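# Load white-labelled CD into player tray and close

## Task

Place the CD with the white label, and no other disc, into the CD player's tray so that it lies flat inside the round recess with its label facing up, then shut the tray. The player must stay where it is, neither rotated nor tipped over. The robot may touch the CD only on its rim or around the hole in its middle; any pressing on a flat face elsewhere counts as failure. The result must hold up without the robot supporting anything at the end.

## Robot and tools

Robot: a single six-joint arm with a two-finger parallel gripper. Joint order in results is waist, shoulder, elbow, wrist pitch, wrist yaw, wrist roll (rad, rad/s), followed by the gap between the finger pads (m, m/s). Joint ranges in rad: waist -3.054 to 3.054, shoulder 0.000 to 3.142, elbow 0.000 to 2.356, wrist pitch -1.571 to 1.571, wrist yaw -1.571 to 1.571, wrist roll -3.142 to 3.142. The fingers extend along the gripper's +x axis and close along its y axis. end_effector_position is the midpoint between the pads, roughly 3 to 4 cm short of the fingertips. The base may sit slightly tilted relative to the table, and any mounting block or post beneath it counts as part of the arm for the clearance check.

Scene frame: origin on the table surface straight under the arm's base, +z up, +y to the left when facing along +x. Positions are in metres, orientations are quaternions written w first (qw, qx, qy, qz).

Row format, shared by execute_actions and move: 8 numbers [x, y, z, qw, qx, qy, qz, opening]. x, y, z and the quaternion form an absolute pose for the gripper in the scene frame, not an offset. opening runs from -1 to 1: +1 means fully open (0.088 m), the empty fingers touch near -0.80, and anything lower than that does not close them further. Going from fully open to closed takes at least about 0.5 s.

execute_actions(actions): a list of actions; each action is a list of up to 15 rows, each row lasting one control step of 1/30 s, and a short action repeats its final row until 15 steps are used. An empty list just returns the current state and images. An action is rejected if its target lies more than 0.6 m from the gripper's starting position along any of the gripper's own axes; if the first action fails that check, or any action is malformed, nothing in the call runs. To hold an orientation, repeat your chosen quaternion in every row rather than copying the reported one, which may have drifted.

move(target, speed, blocking): drives the gripper along a straight line toward one absolute pose (a single 8-number row). speed is in m/s, 0.002 to 0.5, default 0.25; rotation is capped at twice that value in rad/s. Path duration is 0.5 to 10 s; longer paths are cut off at 10 s. Rotation takes the shorter way. The opening value is applied at the start. The path ignores obstacles, the hand may lag, drift or overshoot the speed (especially with a nearly straight arm), and faster motion or a target set deeper past a contact means harder impacts. The extra line 'move:' reports the ending (done, off_target, moving, held, fault), which limits were active (paced = the sent pose was clipped; held = a safety check blocked steps, after which the arm can jump ahead quickly) and the distance to target. With blocking=false the call returns after 0.5 s while the arm continues; other motion commands are refused until a result shows the move finished, so use wait or stop.

wait(seconds): 0 to 10 s, the arm keeps its last command; returns early if a running move ends. stop(): brakes a running move; braking needs room and the fingers keep moving. zoom_image(camera, region): camera is cam_high or cam_wrist, region [x0, y0, x1, y1] in pixels from the top-left, at most 504x504. finished_scene(scene): ends the current scene (give its number) irreversibly and reports success; do this only once everything is resting in place on its own.

Controller behaviour: every step the commanded pose is clipped to within 70 mm and 16 degrees of the measured pose, then damped inverse kinematics follows it, favouring position over orientation. After an action the arm goes no further than the last clipped pose, so far targets need follow-up commands. Friction can leave the hand short or slightly tilted and can swallow tiny moves; check pose after each motion and correct tilt. 'Hand target' shows the pose currently being tracked. 'pose unreachable' means the clearance check altered or blocked the command. Reported hand position can be off, more at long reach.

Gripping: grip_measured uses the same scale as opening. To hold something, command about 0.07 below grip_measured; smaller margins grip more gently. Readings may carry a constant error near 1 mm and read up to about 3 mm narrow (0.061) under full squeeze. Objects thinner than about 3 mm get proportionally less force, which matters for a CD's rim. Pad force limit is roughly 34 to 49 N and first contact can spike. grip_effort_n is motor effort in N (negative = closing), capped near 83 N, with offset and noise, and it stays nonzero at rest; n/a at the start.

Torques and faults: Joint torques are total drive outputs; External joint torques estimate outside loads (including held weight and friction), with extra lines for up to four earlier actions. Load limits in N m: waist 17.2, shoulder 21.3, elbow 21.3, wrist pitch 5.61, wrist yaw 5.59, wrist roll 5.24. Reaching one causes a TORQUE FAULT: a 10 s halt and the rest of the call is dropped. Holding loads heats motors; MOTOR HOT appears from 50 °C, and at 95 °C an OVER-TEMPERATURE FAULT holds the arm, which may lose power and go limp if it does not cool.

Cameras: cam_high (fixed, 896x504, pos_world about [0.816, -0.075, 1.233]) and cam_wrist (on the hand, 896x504); calibration K, distortion and T_world_to_cam are supplied and may be slightly off. Results list cameras whose numbers changed.

Avoid: pressing on the CD's flat faces, dropping or sliding it, knocking the player or moving/rotating it, slamming the tray, pushing anything off the table, and hard or fast contacts. Loose items may occasionally get a brief external nudge.

Each tool is called after "Emit:" as name([rows], argument=value, ...), one row to a line, values as JSON.

## Session

Emit:
execute_actions(actions=[])

Scene clock: 0.00 s.
end_effector_position=(+0.1337, -0.5519, +0.2497) grip_measured=+0.831 grip_effort_n=n/a end_effector_quat_wxyz=(+0.557, +0.124, +0.624, -0.534) end_effector_velocity=(+0.000, +0.002, -0.000) end_effector_angular_velocity=(+0.014, +0.004, +0.015)
Joint positions: [-1.892  1.417  2.23  -1.223 -0.309 -0.373  0.08 ]
Joint velocities: [-0.002 -0.002 -0.002 -0.007 -0.007 -0.022 -0.   ]
Joint torques (N m, as the arm reports them, + toward a larger angle): no reading
External joint torques (N m, as the arm's controller estimates them; a push from outside toward a larger angle lowers the number): no reading
Motor temperatures (°C, as the motors report them): [25 24 27 26 26 25]
Heat: hottest elbow 27 °C (+0.0 °C/min).
Hand target: +0.134, -0.552, +0.250; +0.557, +0.124, +0.624, -0.534

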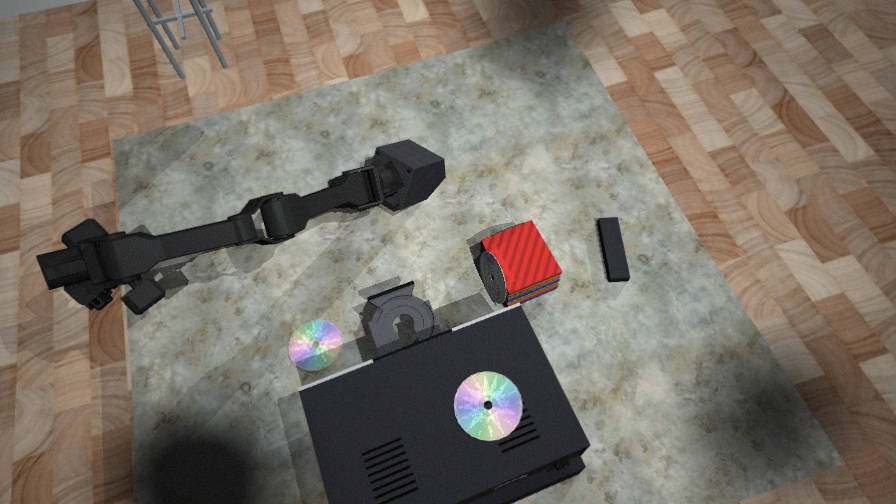

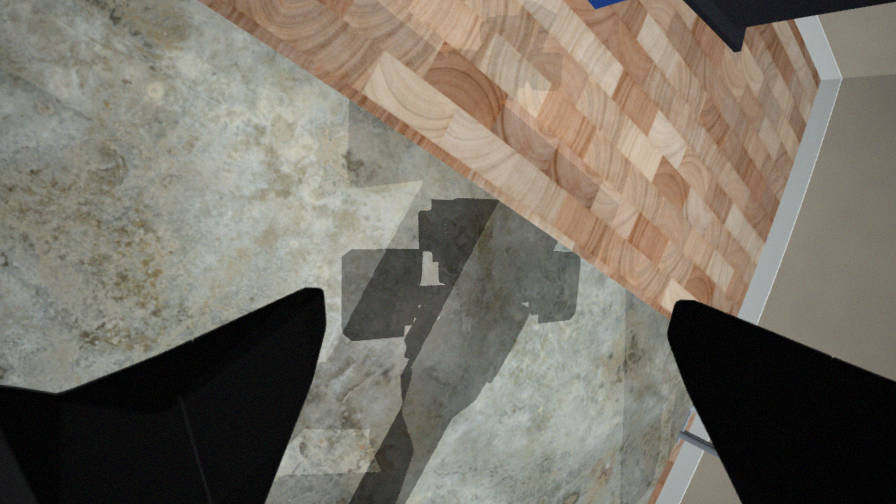

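Emit:
zoom_image(camera="cam_high", region=[270, 200, 600, 400])

Emit:
zoom_image(camera="cam_high", region=[450, 210, 580, 320])

Emit:
zoom_image(camera="cam_high", region=[340, 270, 470, 380])

Region (270, 200, 600, 400) of cam_high's 896x504 image, scaled by 1.527, with more detail than that image has; it fills the top 305 rows of this view, and the rest is white.

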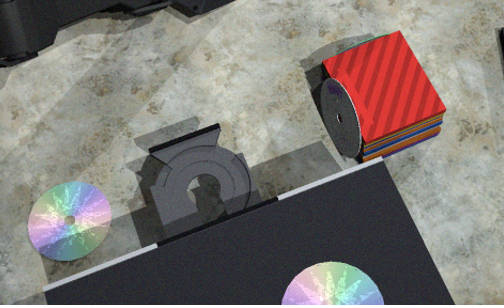

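Region (450, 210, 580, 320) of cam_high's 896x504 image, scaled by 3.877, with more detail than that image has; it fills the top 426 rows of this view, and the rest is white.

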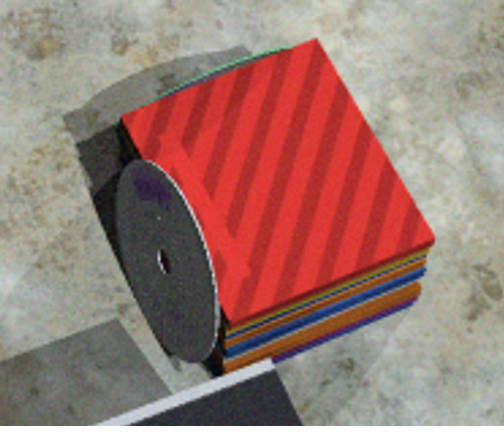

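Region (340, 270, 470, 380) of cam_high's 896x504 image, scaled by 3.877, with more detail than that image has; it fills the top 426 rows of this view, and the rest is white.

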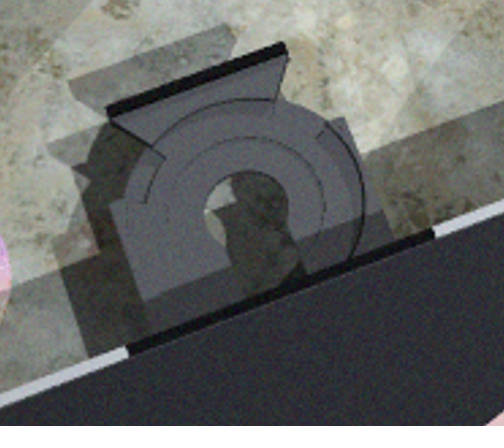

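Emit:
move(target=[0.27,-0.07,0.30,0.866,0,0.5,0,1], speed=0.3)

Scene clock: 39.73 s.
end_effector_position=(+0.2667, -0.0810, +0.3023) grip_measured=+0.991 grip_effort_n=16.0 end_effector_quat_wxyz=(+0.949, +0.071, +0.278, +0.131) end_effector_velocity=(-0.001, +0.002, -0.002) end_effector_angular_velocity=(+0.019, -0.002, +0.002)
Joint positions: [-1.346 -0.     1.012 -1.572 -1.361 -1.185  0.088]
Joint velocities: [ 0.002  0.002 -0.012 -0.022 -0.007 -0.022 -0.   ]
Joint torques (N m, as the arm reports them, + toward a larger angle): [ 1.81 -0.32  4.36  0.27 -0.73 -0.05]
External joint torques (N m, as the arm's controller estimates them; a push from outside toward a larger angle lowers the number): [ 0.04  0.26 -0.67 -0.13 -0.11 -0.05]
Motor temperatures (°C, as the motors report them): [27 30 29 28 26 25]
Heat: hottest shoulder 30 °C (+4.5 °C/min).
Hand target: +0.266, -0.080, +0.301; +0.949, +0.075, +0.274, +0.134
Off the commanded pose: 0.012 m, 32 deg; orientation clipped at the last step of the last action.
joint sent to its limit — the command would take joint 2 (shoulder) past its lower limit and joint 4 (wrist pitch) past its lower limit, so those joints were sent only as far as their limits.
move: off_target; limits=paced
camera_calibration (this result's frames):
cam_wrist: T_world_to_cam=[[0.23974, -0.955597, -0.171348, -0.0815497], [-0.798847, -0.0938753, -0.594164, 0.415708], [0.551696, 0.279325, -0.785881, 0.190568], [0, 0, 0, 1]] pos_world=[0.246502, -0.0921345, 0.382789]

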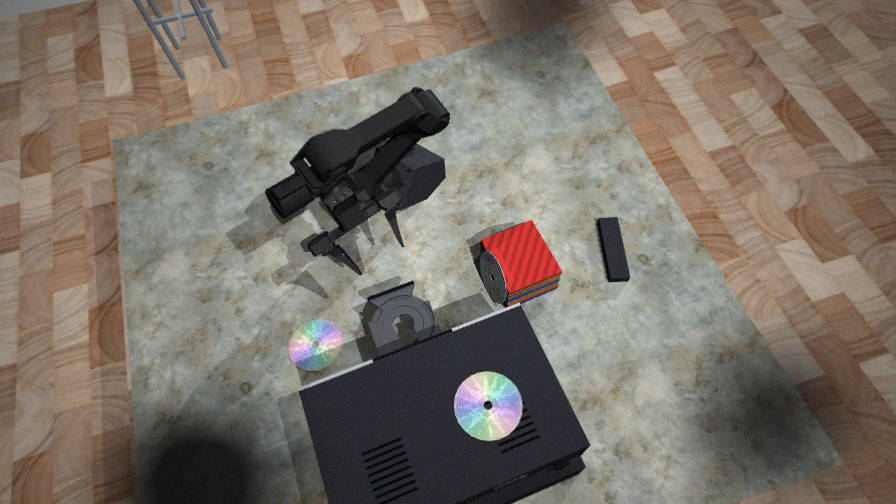

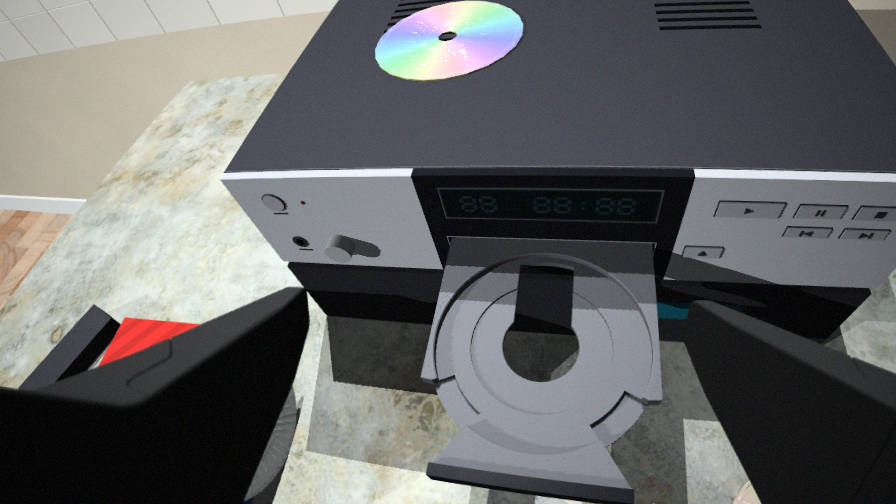

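Emit:
move(target=[0.30,-0.34,0.21,0.9,0,0.436,0,1])

Scene clock: 82.27 s.
end_effector_position=(+0.2988, -0.3374, +0.2096) grip_measured=+0.991 grip_effort_n=16.0 end_effector_quat_wxyz=(+0.900, +0.002, +0.435, -0.001) end_effector_velocity=(-0.001, +0.000, -0.003) end_effector_angular_velocity=(-0.002, +0.002, +0.007)
Joint positions: [-1.393  0.771  1.304 -0.857 -0.971 -0.979  0.088]
Joint velocities: [ 0.007  0.002 -0.007  0.007  0.007 -0.007 -0.   ]
Joint torques (N m, as the arm reports them, + toward a larger angle): [ 0.51 -4.39  8.08  0.91 -0.24  0.11]
External joint torques (N m, as the arm's controller estimates them; a push from outside toward a larger angle lowers the number): [0.28 1.74 2.45 0.18 0.16 0.1 ]
Motor temperatures (°C, as the motors report them): [27 26 30 27 28 25]
Heat: hottest elbow 30 °C (+1.0 °C/min).
Hand target: +0.301, -0.340, +0.211; +0.900, -0.000, +0.435, -0.002
Off the commanded pose: 0.003 m, 0 deg.
move: done
camera_calibration (this result's frames):
cam_wrist: T_world_to_cam=[[0.0362017, -0.999135, 0.0204478, -0.344198], [-0.957919, -0.0405239, -0.284164, 0.362776], [0.284747, -0.00930012, -0.958558, 0.190203], [0, 0, 0, 1]] pos_world=[0.305811, -0.32743, 0.292447]

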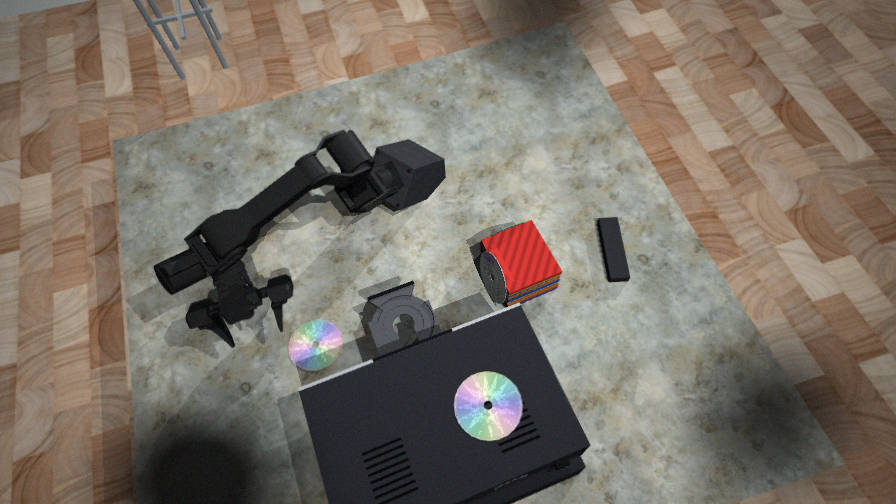

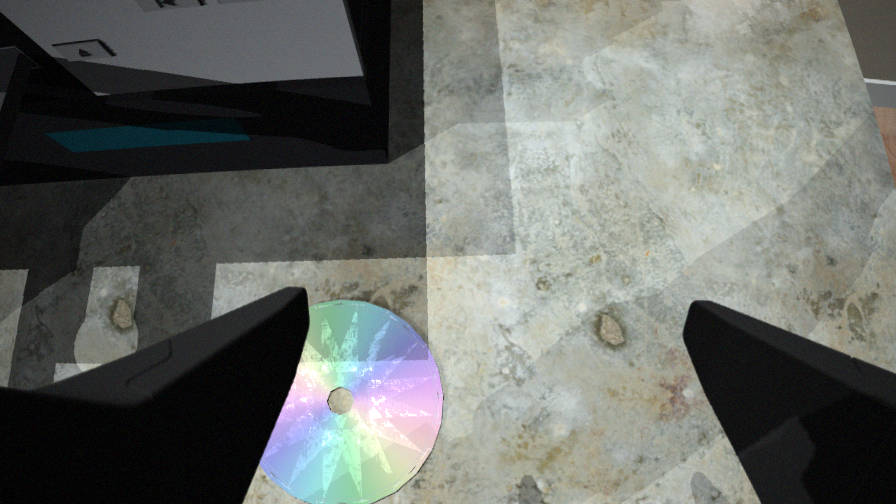

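Emit:
move(target=[0.35,-0.29,0.205,0.866,0,0.5,0,0.5], speed=0.08)

Emit:
move(target=[0.36,-0.15,0.255,0.82,-0.177,0.427,0.34,0.5], speed=0.2)

Scene clock: 92.33 s.
end_effector_position=(+0.3473, -0.2890, +0.2039) grip_measured=+0.503 grip_effort_n=-19.3 end_effector_quat_wxyz=(+0.866, -0.001, +0.499, +0.001) end_effector_velocity=(-0.001, +0.004, -0.002) end_effector_angular_velocity=(+0.010, +0.020, +0.011)
Joint positions: [-0.271  0.786  1.317 -0.827  0.215 -0.675  0.064]
Joint velocities: [ 0.022  0.007  0.002 -0.022  0.022  0.007  0.   ]
Joint torques (N m, as the arm reports them, + toward a larger angle): [ 0.82 -3.89  7.91  0.76 -0.09  0.11]
External joint torques (N m, as the arm's controller estimates them; a push from outside toward a larger angle lowers the number): [ 0.43  1.71  2.43 -0.16  0.16  0.11]
Motor temperatures (°C, as the motors report them): [26 27 31 28 27 25]
Heat: hottest elbow 31 °C (+1.0 °C/min).
Hand target: +0.349, -0.291, +0.205; +0.867, -0.001, +0.499, -0.001
Off the commanded pose: 0.003 m, 0 deg.
move: done
camera_calibration (this result's frames):
cam_wrist: T_world_to_cam=[[0.046272, -0.998765, 0.0180945, -0.30041], [-0.988537, -0.0483891, -0.143014, 0.389135], [0.143713, -0.0112696, -0.989555, 0.226126], [0, 0, 0, 1]] pos_world=[0.366077, -0.278661, 0.284852]

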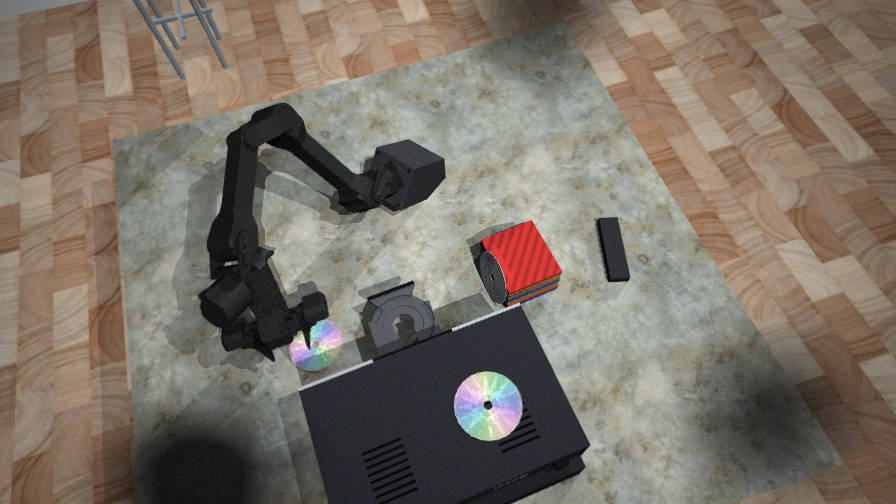

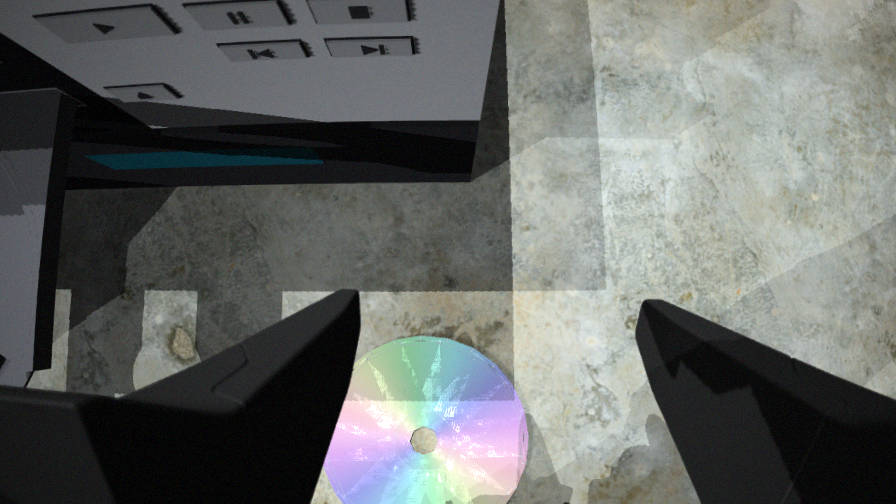

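Scene clock: 94.67 s.
end_effector_position=(+0.3592, -0.1500, +0.2528) grip_measured=+0.503 grip_effort_n=-18.8 end_effector_quat_wxyz=(+0.819, -0.178, +0.427, +0.340) end_effector_velocity=(+0.001, -0.006, +0.001) end_effector_angular_velocity=(-0.013, -0.001, -0.020)
Joint positions: [ 0.637  0.977  1.419 -1.225  0.644 -0.736  0.064]
Joint velocities: [ 0.002 -0.002  0.012 -0.007  0.022  0.007 -0.   ]
Joint torques (N m, as the arm reports them, + toward a larger angle): [ 1.75  0.15  4.89  0.69 -0.19  0.15]
External joint torques (N m, as the arm's controller estimates them; a push from outside toward a larger angle lowers the number): [ 0.18  0.87  1.69 -0.12  0.11  0.14]
Motor temperatures (°C, as the motors report them): [26 27 31 28 27 25]
Heat: hottest elbow 31 °C (+1.0 °C/min).
Hand target: +0.361, -0.151, +0.255; +0.820, -0.178, +0.426, +0.339
Off the commanded pose: 0.002 m, 0 deg.
move: done
camera_calibration (this result's frames):
cam_wrist: T_world_to_cam=[[0.737943, -0.674463, 0.0232301, -0.364062], [-0.653336, -0.722605, -0.225818, 0.214073], [0.169092, 0.151463, -0.973893, 0.285695], [0, 0, 0, 1]] pos_world=[0.36021, -0.134129, 0.335035]

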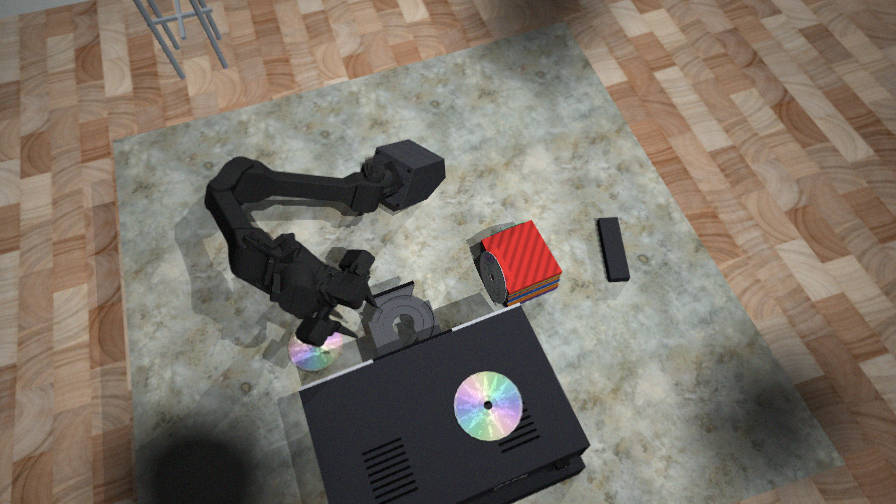

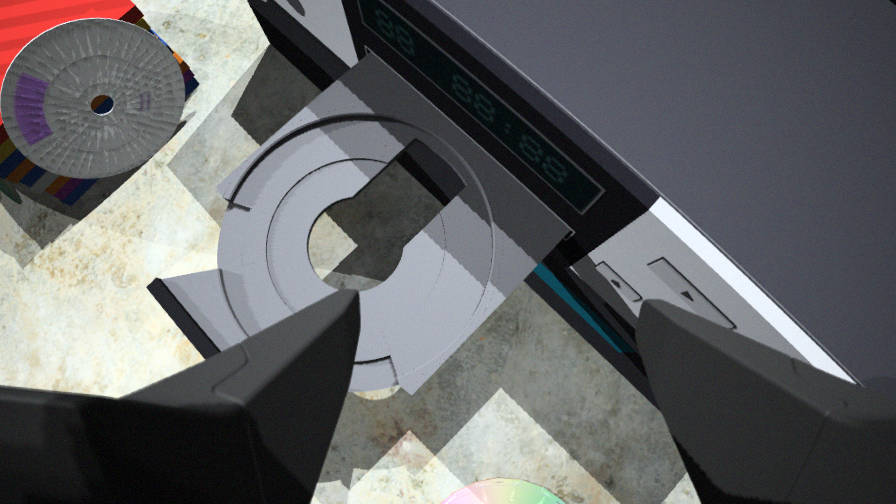

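Emit:
move(target=[0.28,0.04,0.19,0.624,-0.282,0.259,0.681,0.5])

Scene clock: 104.47 s.
end_effector_position=(+0.2837, +0.0372, +0.1907) grip_measured=+0.503 grip_effort_n=-18.4 end_effector_quat_wxyz=(+0.628, -0.283, +0.262, +0.676) end_effector_velocity=(+0.002, +0.001, -0.001) end_effector_angular_velocity=(+0.005, +0.001, +0.001)
Joint positions: [ 0.685  1.172  0.96  -0.976  0.228 -1.197  0.064]
Joint velocities: [-0.007  0.007  0.002  0.007 -0.007 -0.007 -0.   ]
Joint torques (N m, as the arm reports them, + toward a larger angle): [ 3.57 -0.73  3.18  0.79 -0.55 -0.07]
External joint torques (N m, as the arm's controller estimates them; a push from outside toward a larger angle lowers the number): [ 0.41  1.08 -0.62  0.17 -0.06 -0.08]
Motor temperatures (°C, as the motors report them): [26 27 31 28 27 25]
Heat: hottest elbow 31 °C (+2.0 °C/min).
Hand target: +0.281, +0.040, +0.190; +0.623, -0.283, +0.259, +0.681
Off the commanded pose: 0.005 m, 1 deg.
move: done
camera_calibration (this result's frames):
cam_wrist: T_world_to_cam=[[0.993444, 0.110313, 0.0299909, -0.283698], [0.113292, -0.914979, -0.387271, 0.106464], [-0.0152801, 0.38813, -0.921478, 0.243081], [0, 0, 0, 1]] pos_world=[0.273491, 0.0343608, 0.273733]

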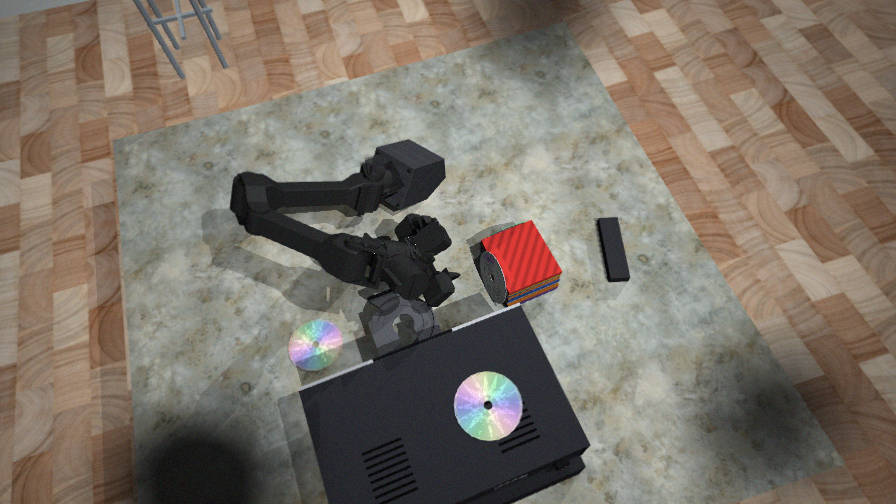

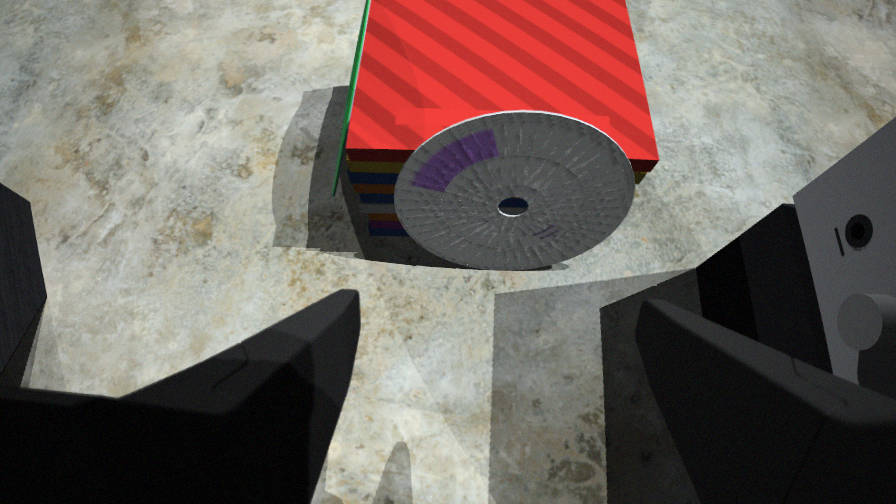

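Emit:
zoom_image(camera="cam_high", region=[370, 200, 480, 320])

Emit:
zoom_image(camera="cam_wrist", region=[580, 260, 820, 500])

Region (370, 200, 480, 320) of cam_high's 896x504 image, scaled by 4.200, with more detail than that image has; it fills the left 462 columns of this view, and the rest is white.

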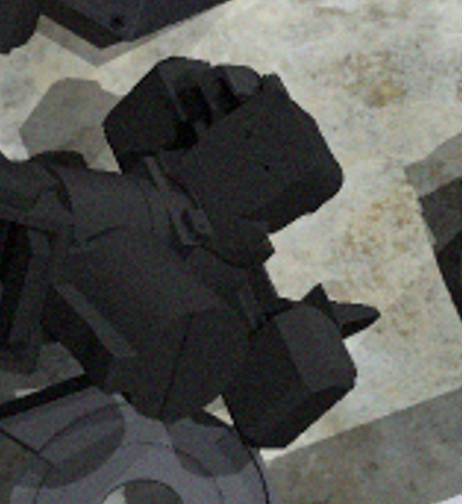

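Region (580, 260, 820, 500) of cam_wrist's 896x504 image, scaled by 2.100, with more detail than that image has.

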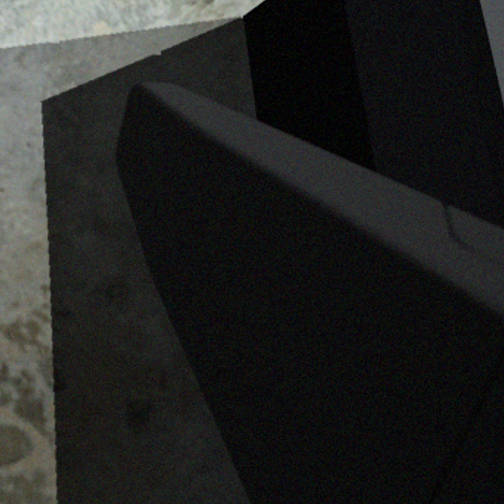

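Emit:
move(target=[0.271,0.103,0.101,0.635,-0.252,0.231,0.693,0.47], speed=0.12)

Scene clock: 129.83 s.
end_effector_position=(+0.2745, +0.1018, +0.1032) grip_measured=+0.473 grip_effort_n=-18.8 end_effector_quat_wxyz=(+0.638, -0.254, +0.231, +0.689) end_effector_velocity=(-0.003, +0.002, -0.002) end_effector_angular_velocity=(+0.005, +0.002, +0.010)
Joint positions: [ 0.463  1.373  0.69  -0.455  0.051 -1.412  0.062]
Joint velocities: [-0.002  0.007 -0.007  0.007 -0.007 -0.007 -0.   ]
Joint torques (N m, as the arm reports them, + toward a larger angle): [ 3.84 -1.58  2.49  0.57 -0.65 -0.11]
External joint torques (N m, as the arm's controller estimates them; a push from outside toward a larger angle lowers the number): [-0.08  1.5  -0.43  0.2  -0.09 -0.11]
Motor temperatures (°C, as the motors report them): [28 26 30 28 28 25]
Heat: hottest elbow 30 °C (+1.0 °C/min).
Hand target: +0.271, +0.103, +0.101; +0.634, -0.252, +0.231, +0.693
Off the commanded pose: 0.004 m, 1 deg.
move: done
camera_calibration (this result's frames):
cam_wrist: T_world_to_cam=[[0.992862, 0.113581, 0.0364024, -0.279891], [0.117338, -0.875422, -0.468902, 0.13599], [-0.0213907, 0.469826, -0.8825, 0.126535], [0, 0, 0, 1]] pos_world=[0.264643, 0.0913897, 0.185622]

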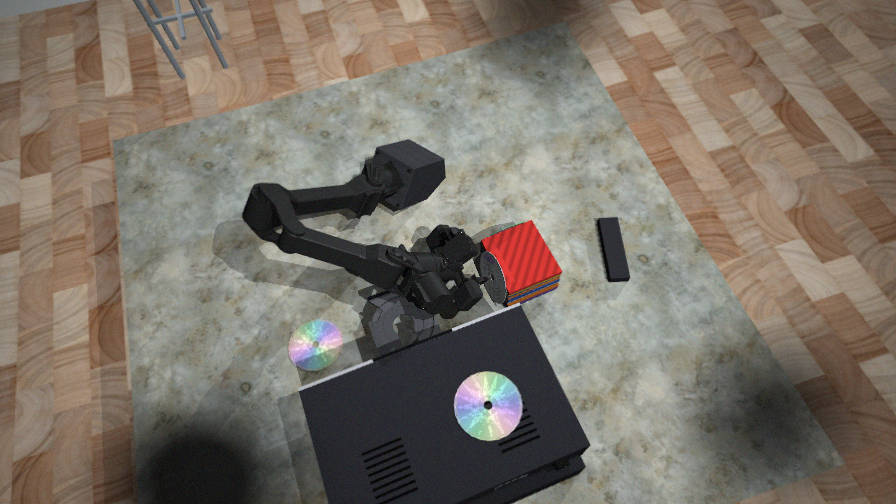

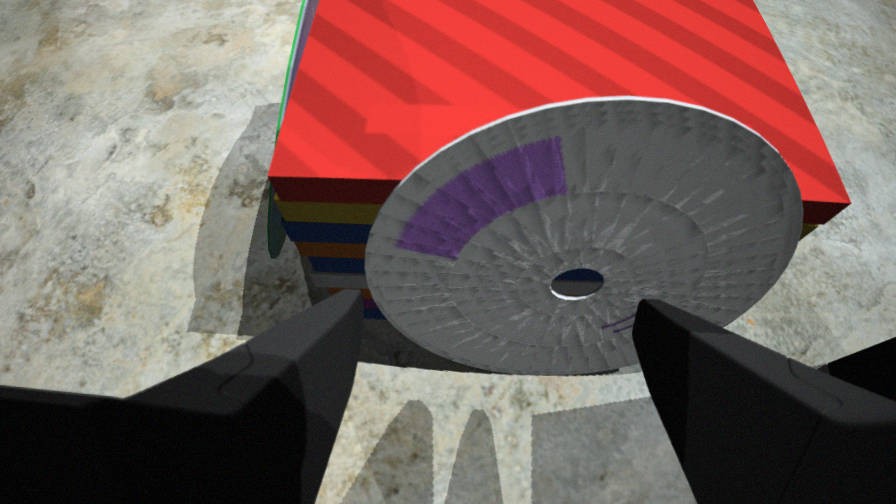

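Emit:
move(target=[0.2625,0.110,0.081,0.635,-0.252,0.231,0.693,0.47], speed=0.04)

Emit:
zoom_image(camera="cam_high", region=[380, 220, 520, 340])

Scene clock: 137.40 s.
end_effector_position=(+0.2660, +0.1088, +0.0827) grip_measured=+0.473 grip_effort_n=-18.8 end_effector_quat_wxyz=(+0.638, -0.254, +0.231, +0.689) end_effector_velocity=(-0.001, -0.001, +0.001) end_effector_angular_velocity=(+0.007, -0.013, +0.015)
Joint positions: [ 0.418  1.417  0.63  -0.349  0.033 -1.454  0.062]
Joint velocities: [-0.002 -0.007 -0.002 -0.007 -0.007 -0.022 -0.   ]
Joint torques (N m, as the arm reports them, + toward a larger angle): [ 3.63 -1.89  1.96  0.49 -0.66 -0.09]
External joint torques (N m, as the arm's controller estimates them; a push from outside toward a larger angle lowers the number): [-0.3   1.33 -0.62  0.16 -0.1  -0.1 ]
Motor temperatures (°C, as the motors report them): [28 26 29 28 28 25]
Heat: hottest elbow 29 °C (+0.0 °C/min).
Hand target: +0.262, +0.110, +0.081; +0.635, -0.252, +0.231, +0.693
Off the commanded pose: 0.004 m, 1 deg.
move: done
camera_calibration (this result's frames):
cam_wrist: T_world_to_cam=[[0.992826, 0.113592, 0.0373287, -0.271551], [0.117791, -0.87554, -0.468567, 0.1334], [-0.0205429, 0.469603, -0.882639, 0.104859], [0, 0, 0, 1]] pos_world=[0.256043, 0.0984006, 0.165196]

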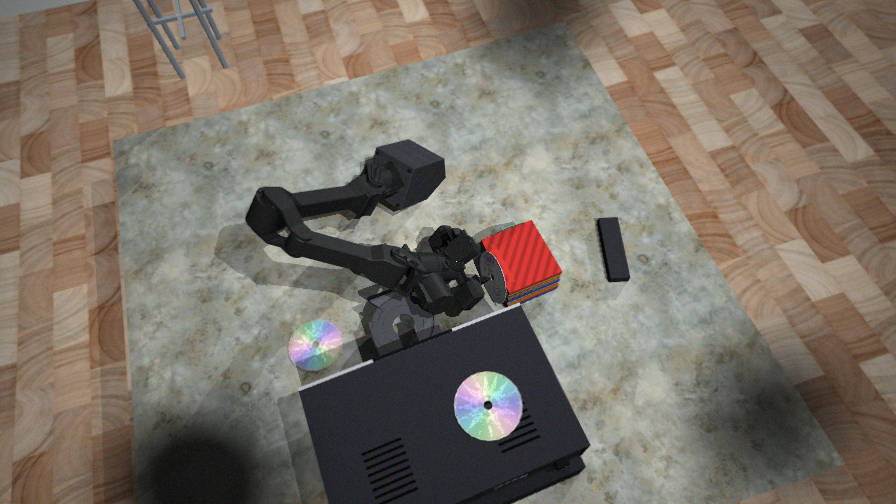

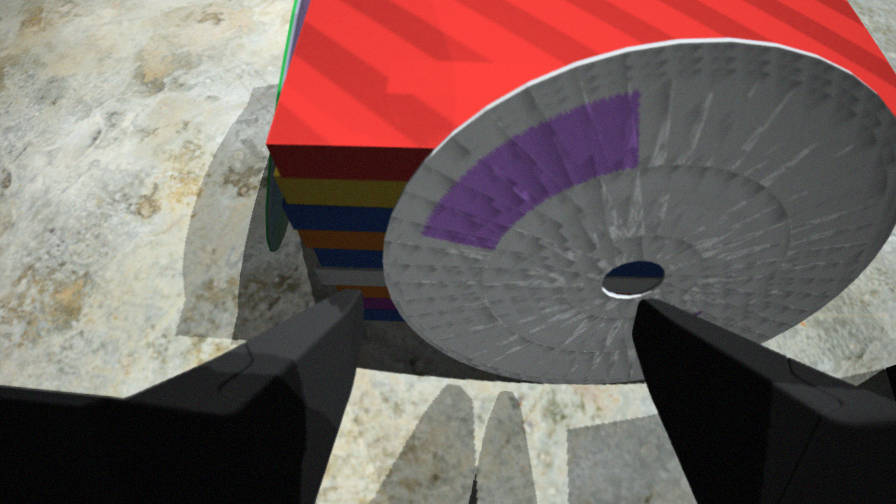

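Region (380, 220, 520, 340) of cam_high's 896x504 image, scaled by 3.600, with more detail than that image has; it fills the top 432 rows of this view, and the rest is white.

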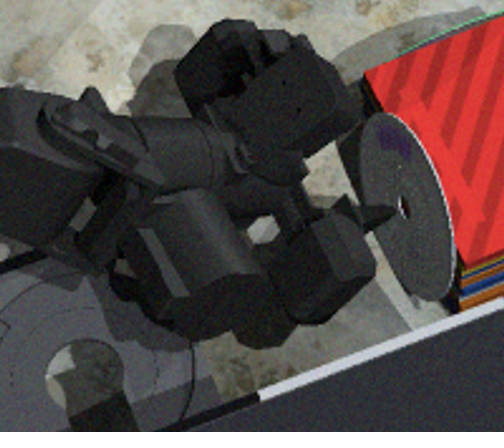

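Emit:
move(target=[0.2615,0.118,0.0805,0.635,-0.252,0.231,0.693,0.47], speed=0.015)

Emit:
zoom_image(camera="cam_wrist", region=[320, 220, 740, 400])

Emit:
zoom_image(camera="cam_high", region=[460, 245, 520, 305])

Scene clock: 154.40 s.
end_effector_position=(+0.2652, +0.1162, +0.0814) grip_measured=+0.473 grip_effort_n=-19.3 end_effector_quat_wxyz=(+0.639, -0.252, +0.230, +0.690) end_effector_velocity=(-0.005, +0.001, +0.001) end_effector_angular_velocity=(+0.005, +0.024, -0.002)
Joint positions: [ 0.43   1.445  0.626 -0.317  0.033 -1.441  0.062]
Joint velocities: [ 0.002 -0.002 -0.007 -0.007 -0.007  0.022  0.   ]
Joint torques (N m, as the arm reports them, + toward a larger angle): [ 4.23 -1.67  2.    0.54 -0.43  0.12]
External joint torques (N m, as the arm's controller estimates them; a push from outside toward a larger angle lowers the number): [ 0.19  1.51 -0.47  0.23  0.13  0.11]
Motor temperatures (°C, as the motors report them): [29 26 29 28 28 25]
Heat: hottest waist 29 °C (-2.0 °C/min).
Hand target: +0.262, +0.118, +0.081; +0.635, -0.252, +0.231, +0.693
Off the commanded pose: 0.004 m, 1 deg.
move: done
camera_calibration (this result's frames):
cam_wrist: T_world_to_cam=[[0.992974, 0.112668, 0.0361624, -0.271372], [0.116316, -0.873256, -0.473175, 0.13983], [-0.0217323, 0.474057, -0.880226, 0.0997776], [0, 0, 0, 1]] pos_world=[0.25537, 0.105382, 0.163804]

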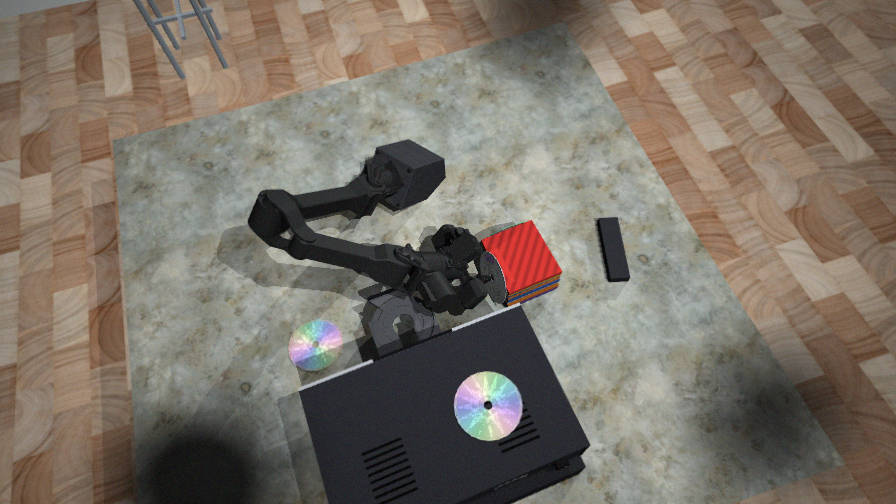

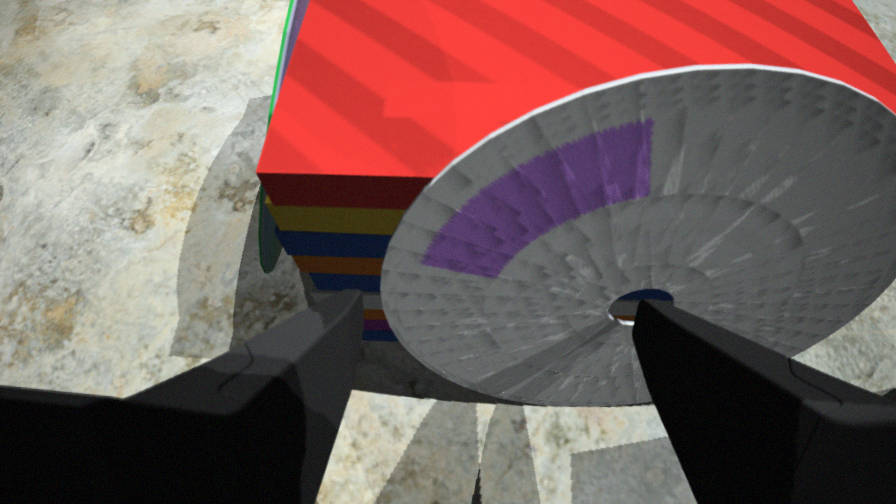

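Region (320, 220, 740, 400) of cam_wrist's 896x504 image, scaled by 1.200, with more detail than that image has; it fills the top 216 rows of this view, and the rest is white.

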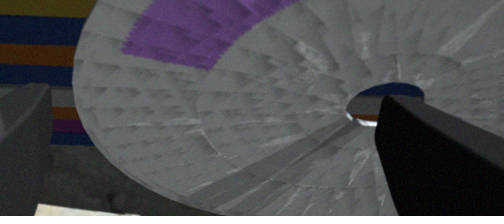

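Region (460, 245, 520, 305) of cam_high's 896x504 image, scaled by 8.400, with more detail than that image has.

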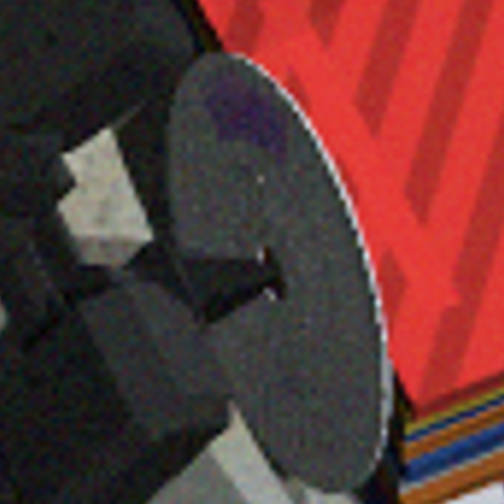

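Emit:
move(target=[0.2607,0.1222,0.0785,0.635,-0.252,0.231,0.693,0.47], speed=0.01)

Emit:
zoom_image(camera="cam_wrist", region=[580, 260, 740, 380])

Emit:
zoom_image(camera="cam_high", region=[460, 245, 520, 305])

Scene clock: 160.73 s.
end_effector_position=(+0.2643, +0.1206, +0.0795) grip_measured=+0.473 grip_effort_n=-18.8 end_effector_quat_wxyz=(+0.639, -0.251, +0.229, +0.690) end_effector_velocity=(-0.003, -0.001, -0.002) end_effector_angular_velocity=(-0.010, +0.002, +0.012)
Joint positions: [ 0.435  1.464  0.621 -0.293  0.033 -1.437  0.062]
Joint velocities: [-0.002  0.002 -0.002 -0.007  0.007 -0.007  0.   ]
Joint torques (N m, as the arm reports them, + toward a larger angle): [ 4.55 -1.91  1.92  0.48 -0.36  0.11]
External joint torques (N m, as the arm's controller estimates them; a push from outside toward a larger angle lowers the number): [ 0.49  1.3  -0.56  0.14  0.19  0.1 ]
Motor temperatures (°C, as the motors report them): [29 26 29 28 28 25]
Heat: hottest waist 29 °C (-2.0 °C/min).
Hand target: +0.261, +0.122, +0.079; +0.635, -0.252, +0.231, +0.693
Off the commanded pose: 0.004 m, 1 deg.
move: done
camera_calibration (this result's frames):
cam_wrist: T_world_to_cam=[[0.992991, 0.112697, 0.0356092, -0.27086], [0.116046, -0.87256, -0.474524, 0.142941], [-0.0224064, 0.475331, -0.879522, 0.0959609], [0, 0, 0, 1]] pos_world=[0.254524, 0.109637, 0.161874]

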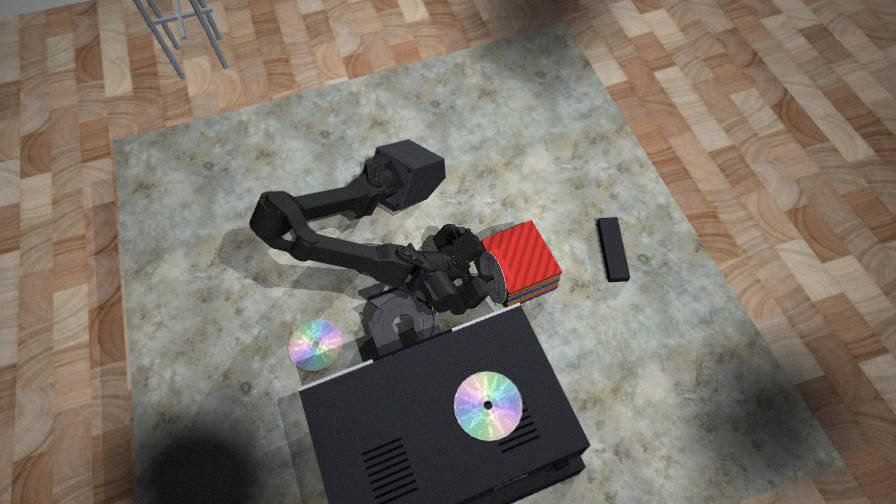

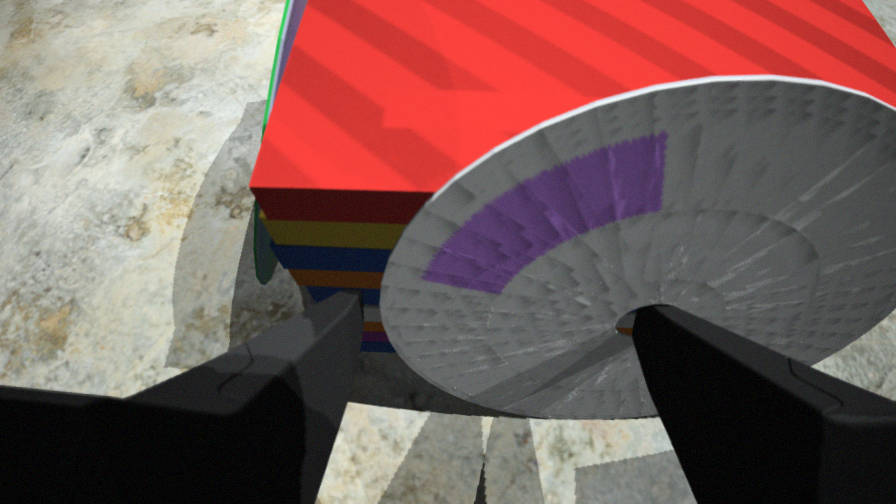

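Region (580, 260, 740, 380) of cam_wrist's 896x504 image, scaled by 3.150, with more detail than that image has; it fills the top 378 rows of this view, and the rest is white.

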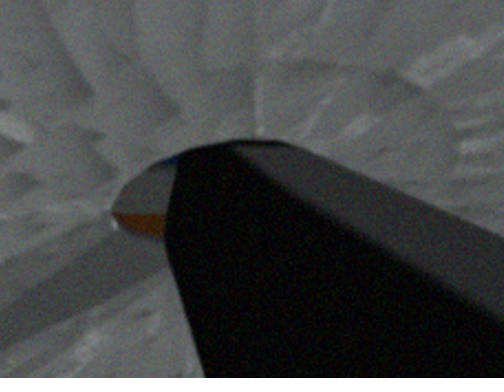

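Region (460, 245, 520, 305) of cam_high's 896x504 image, scaled by 8.400, with more detail than that image has.

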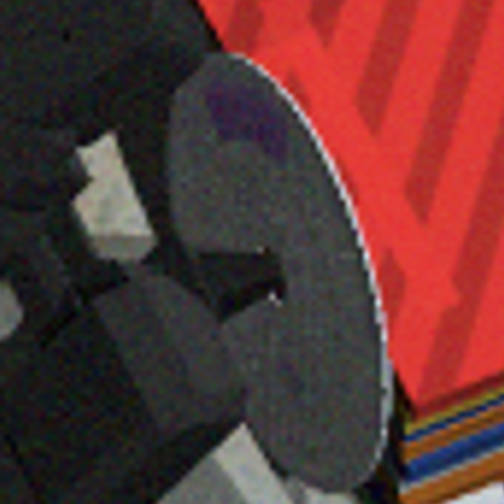

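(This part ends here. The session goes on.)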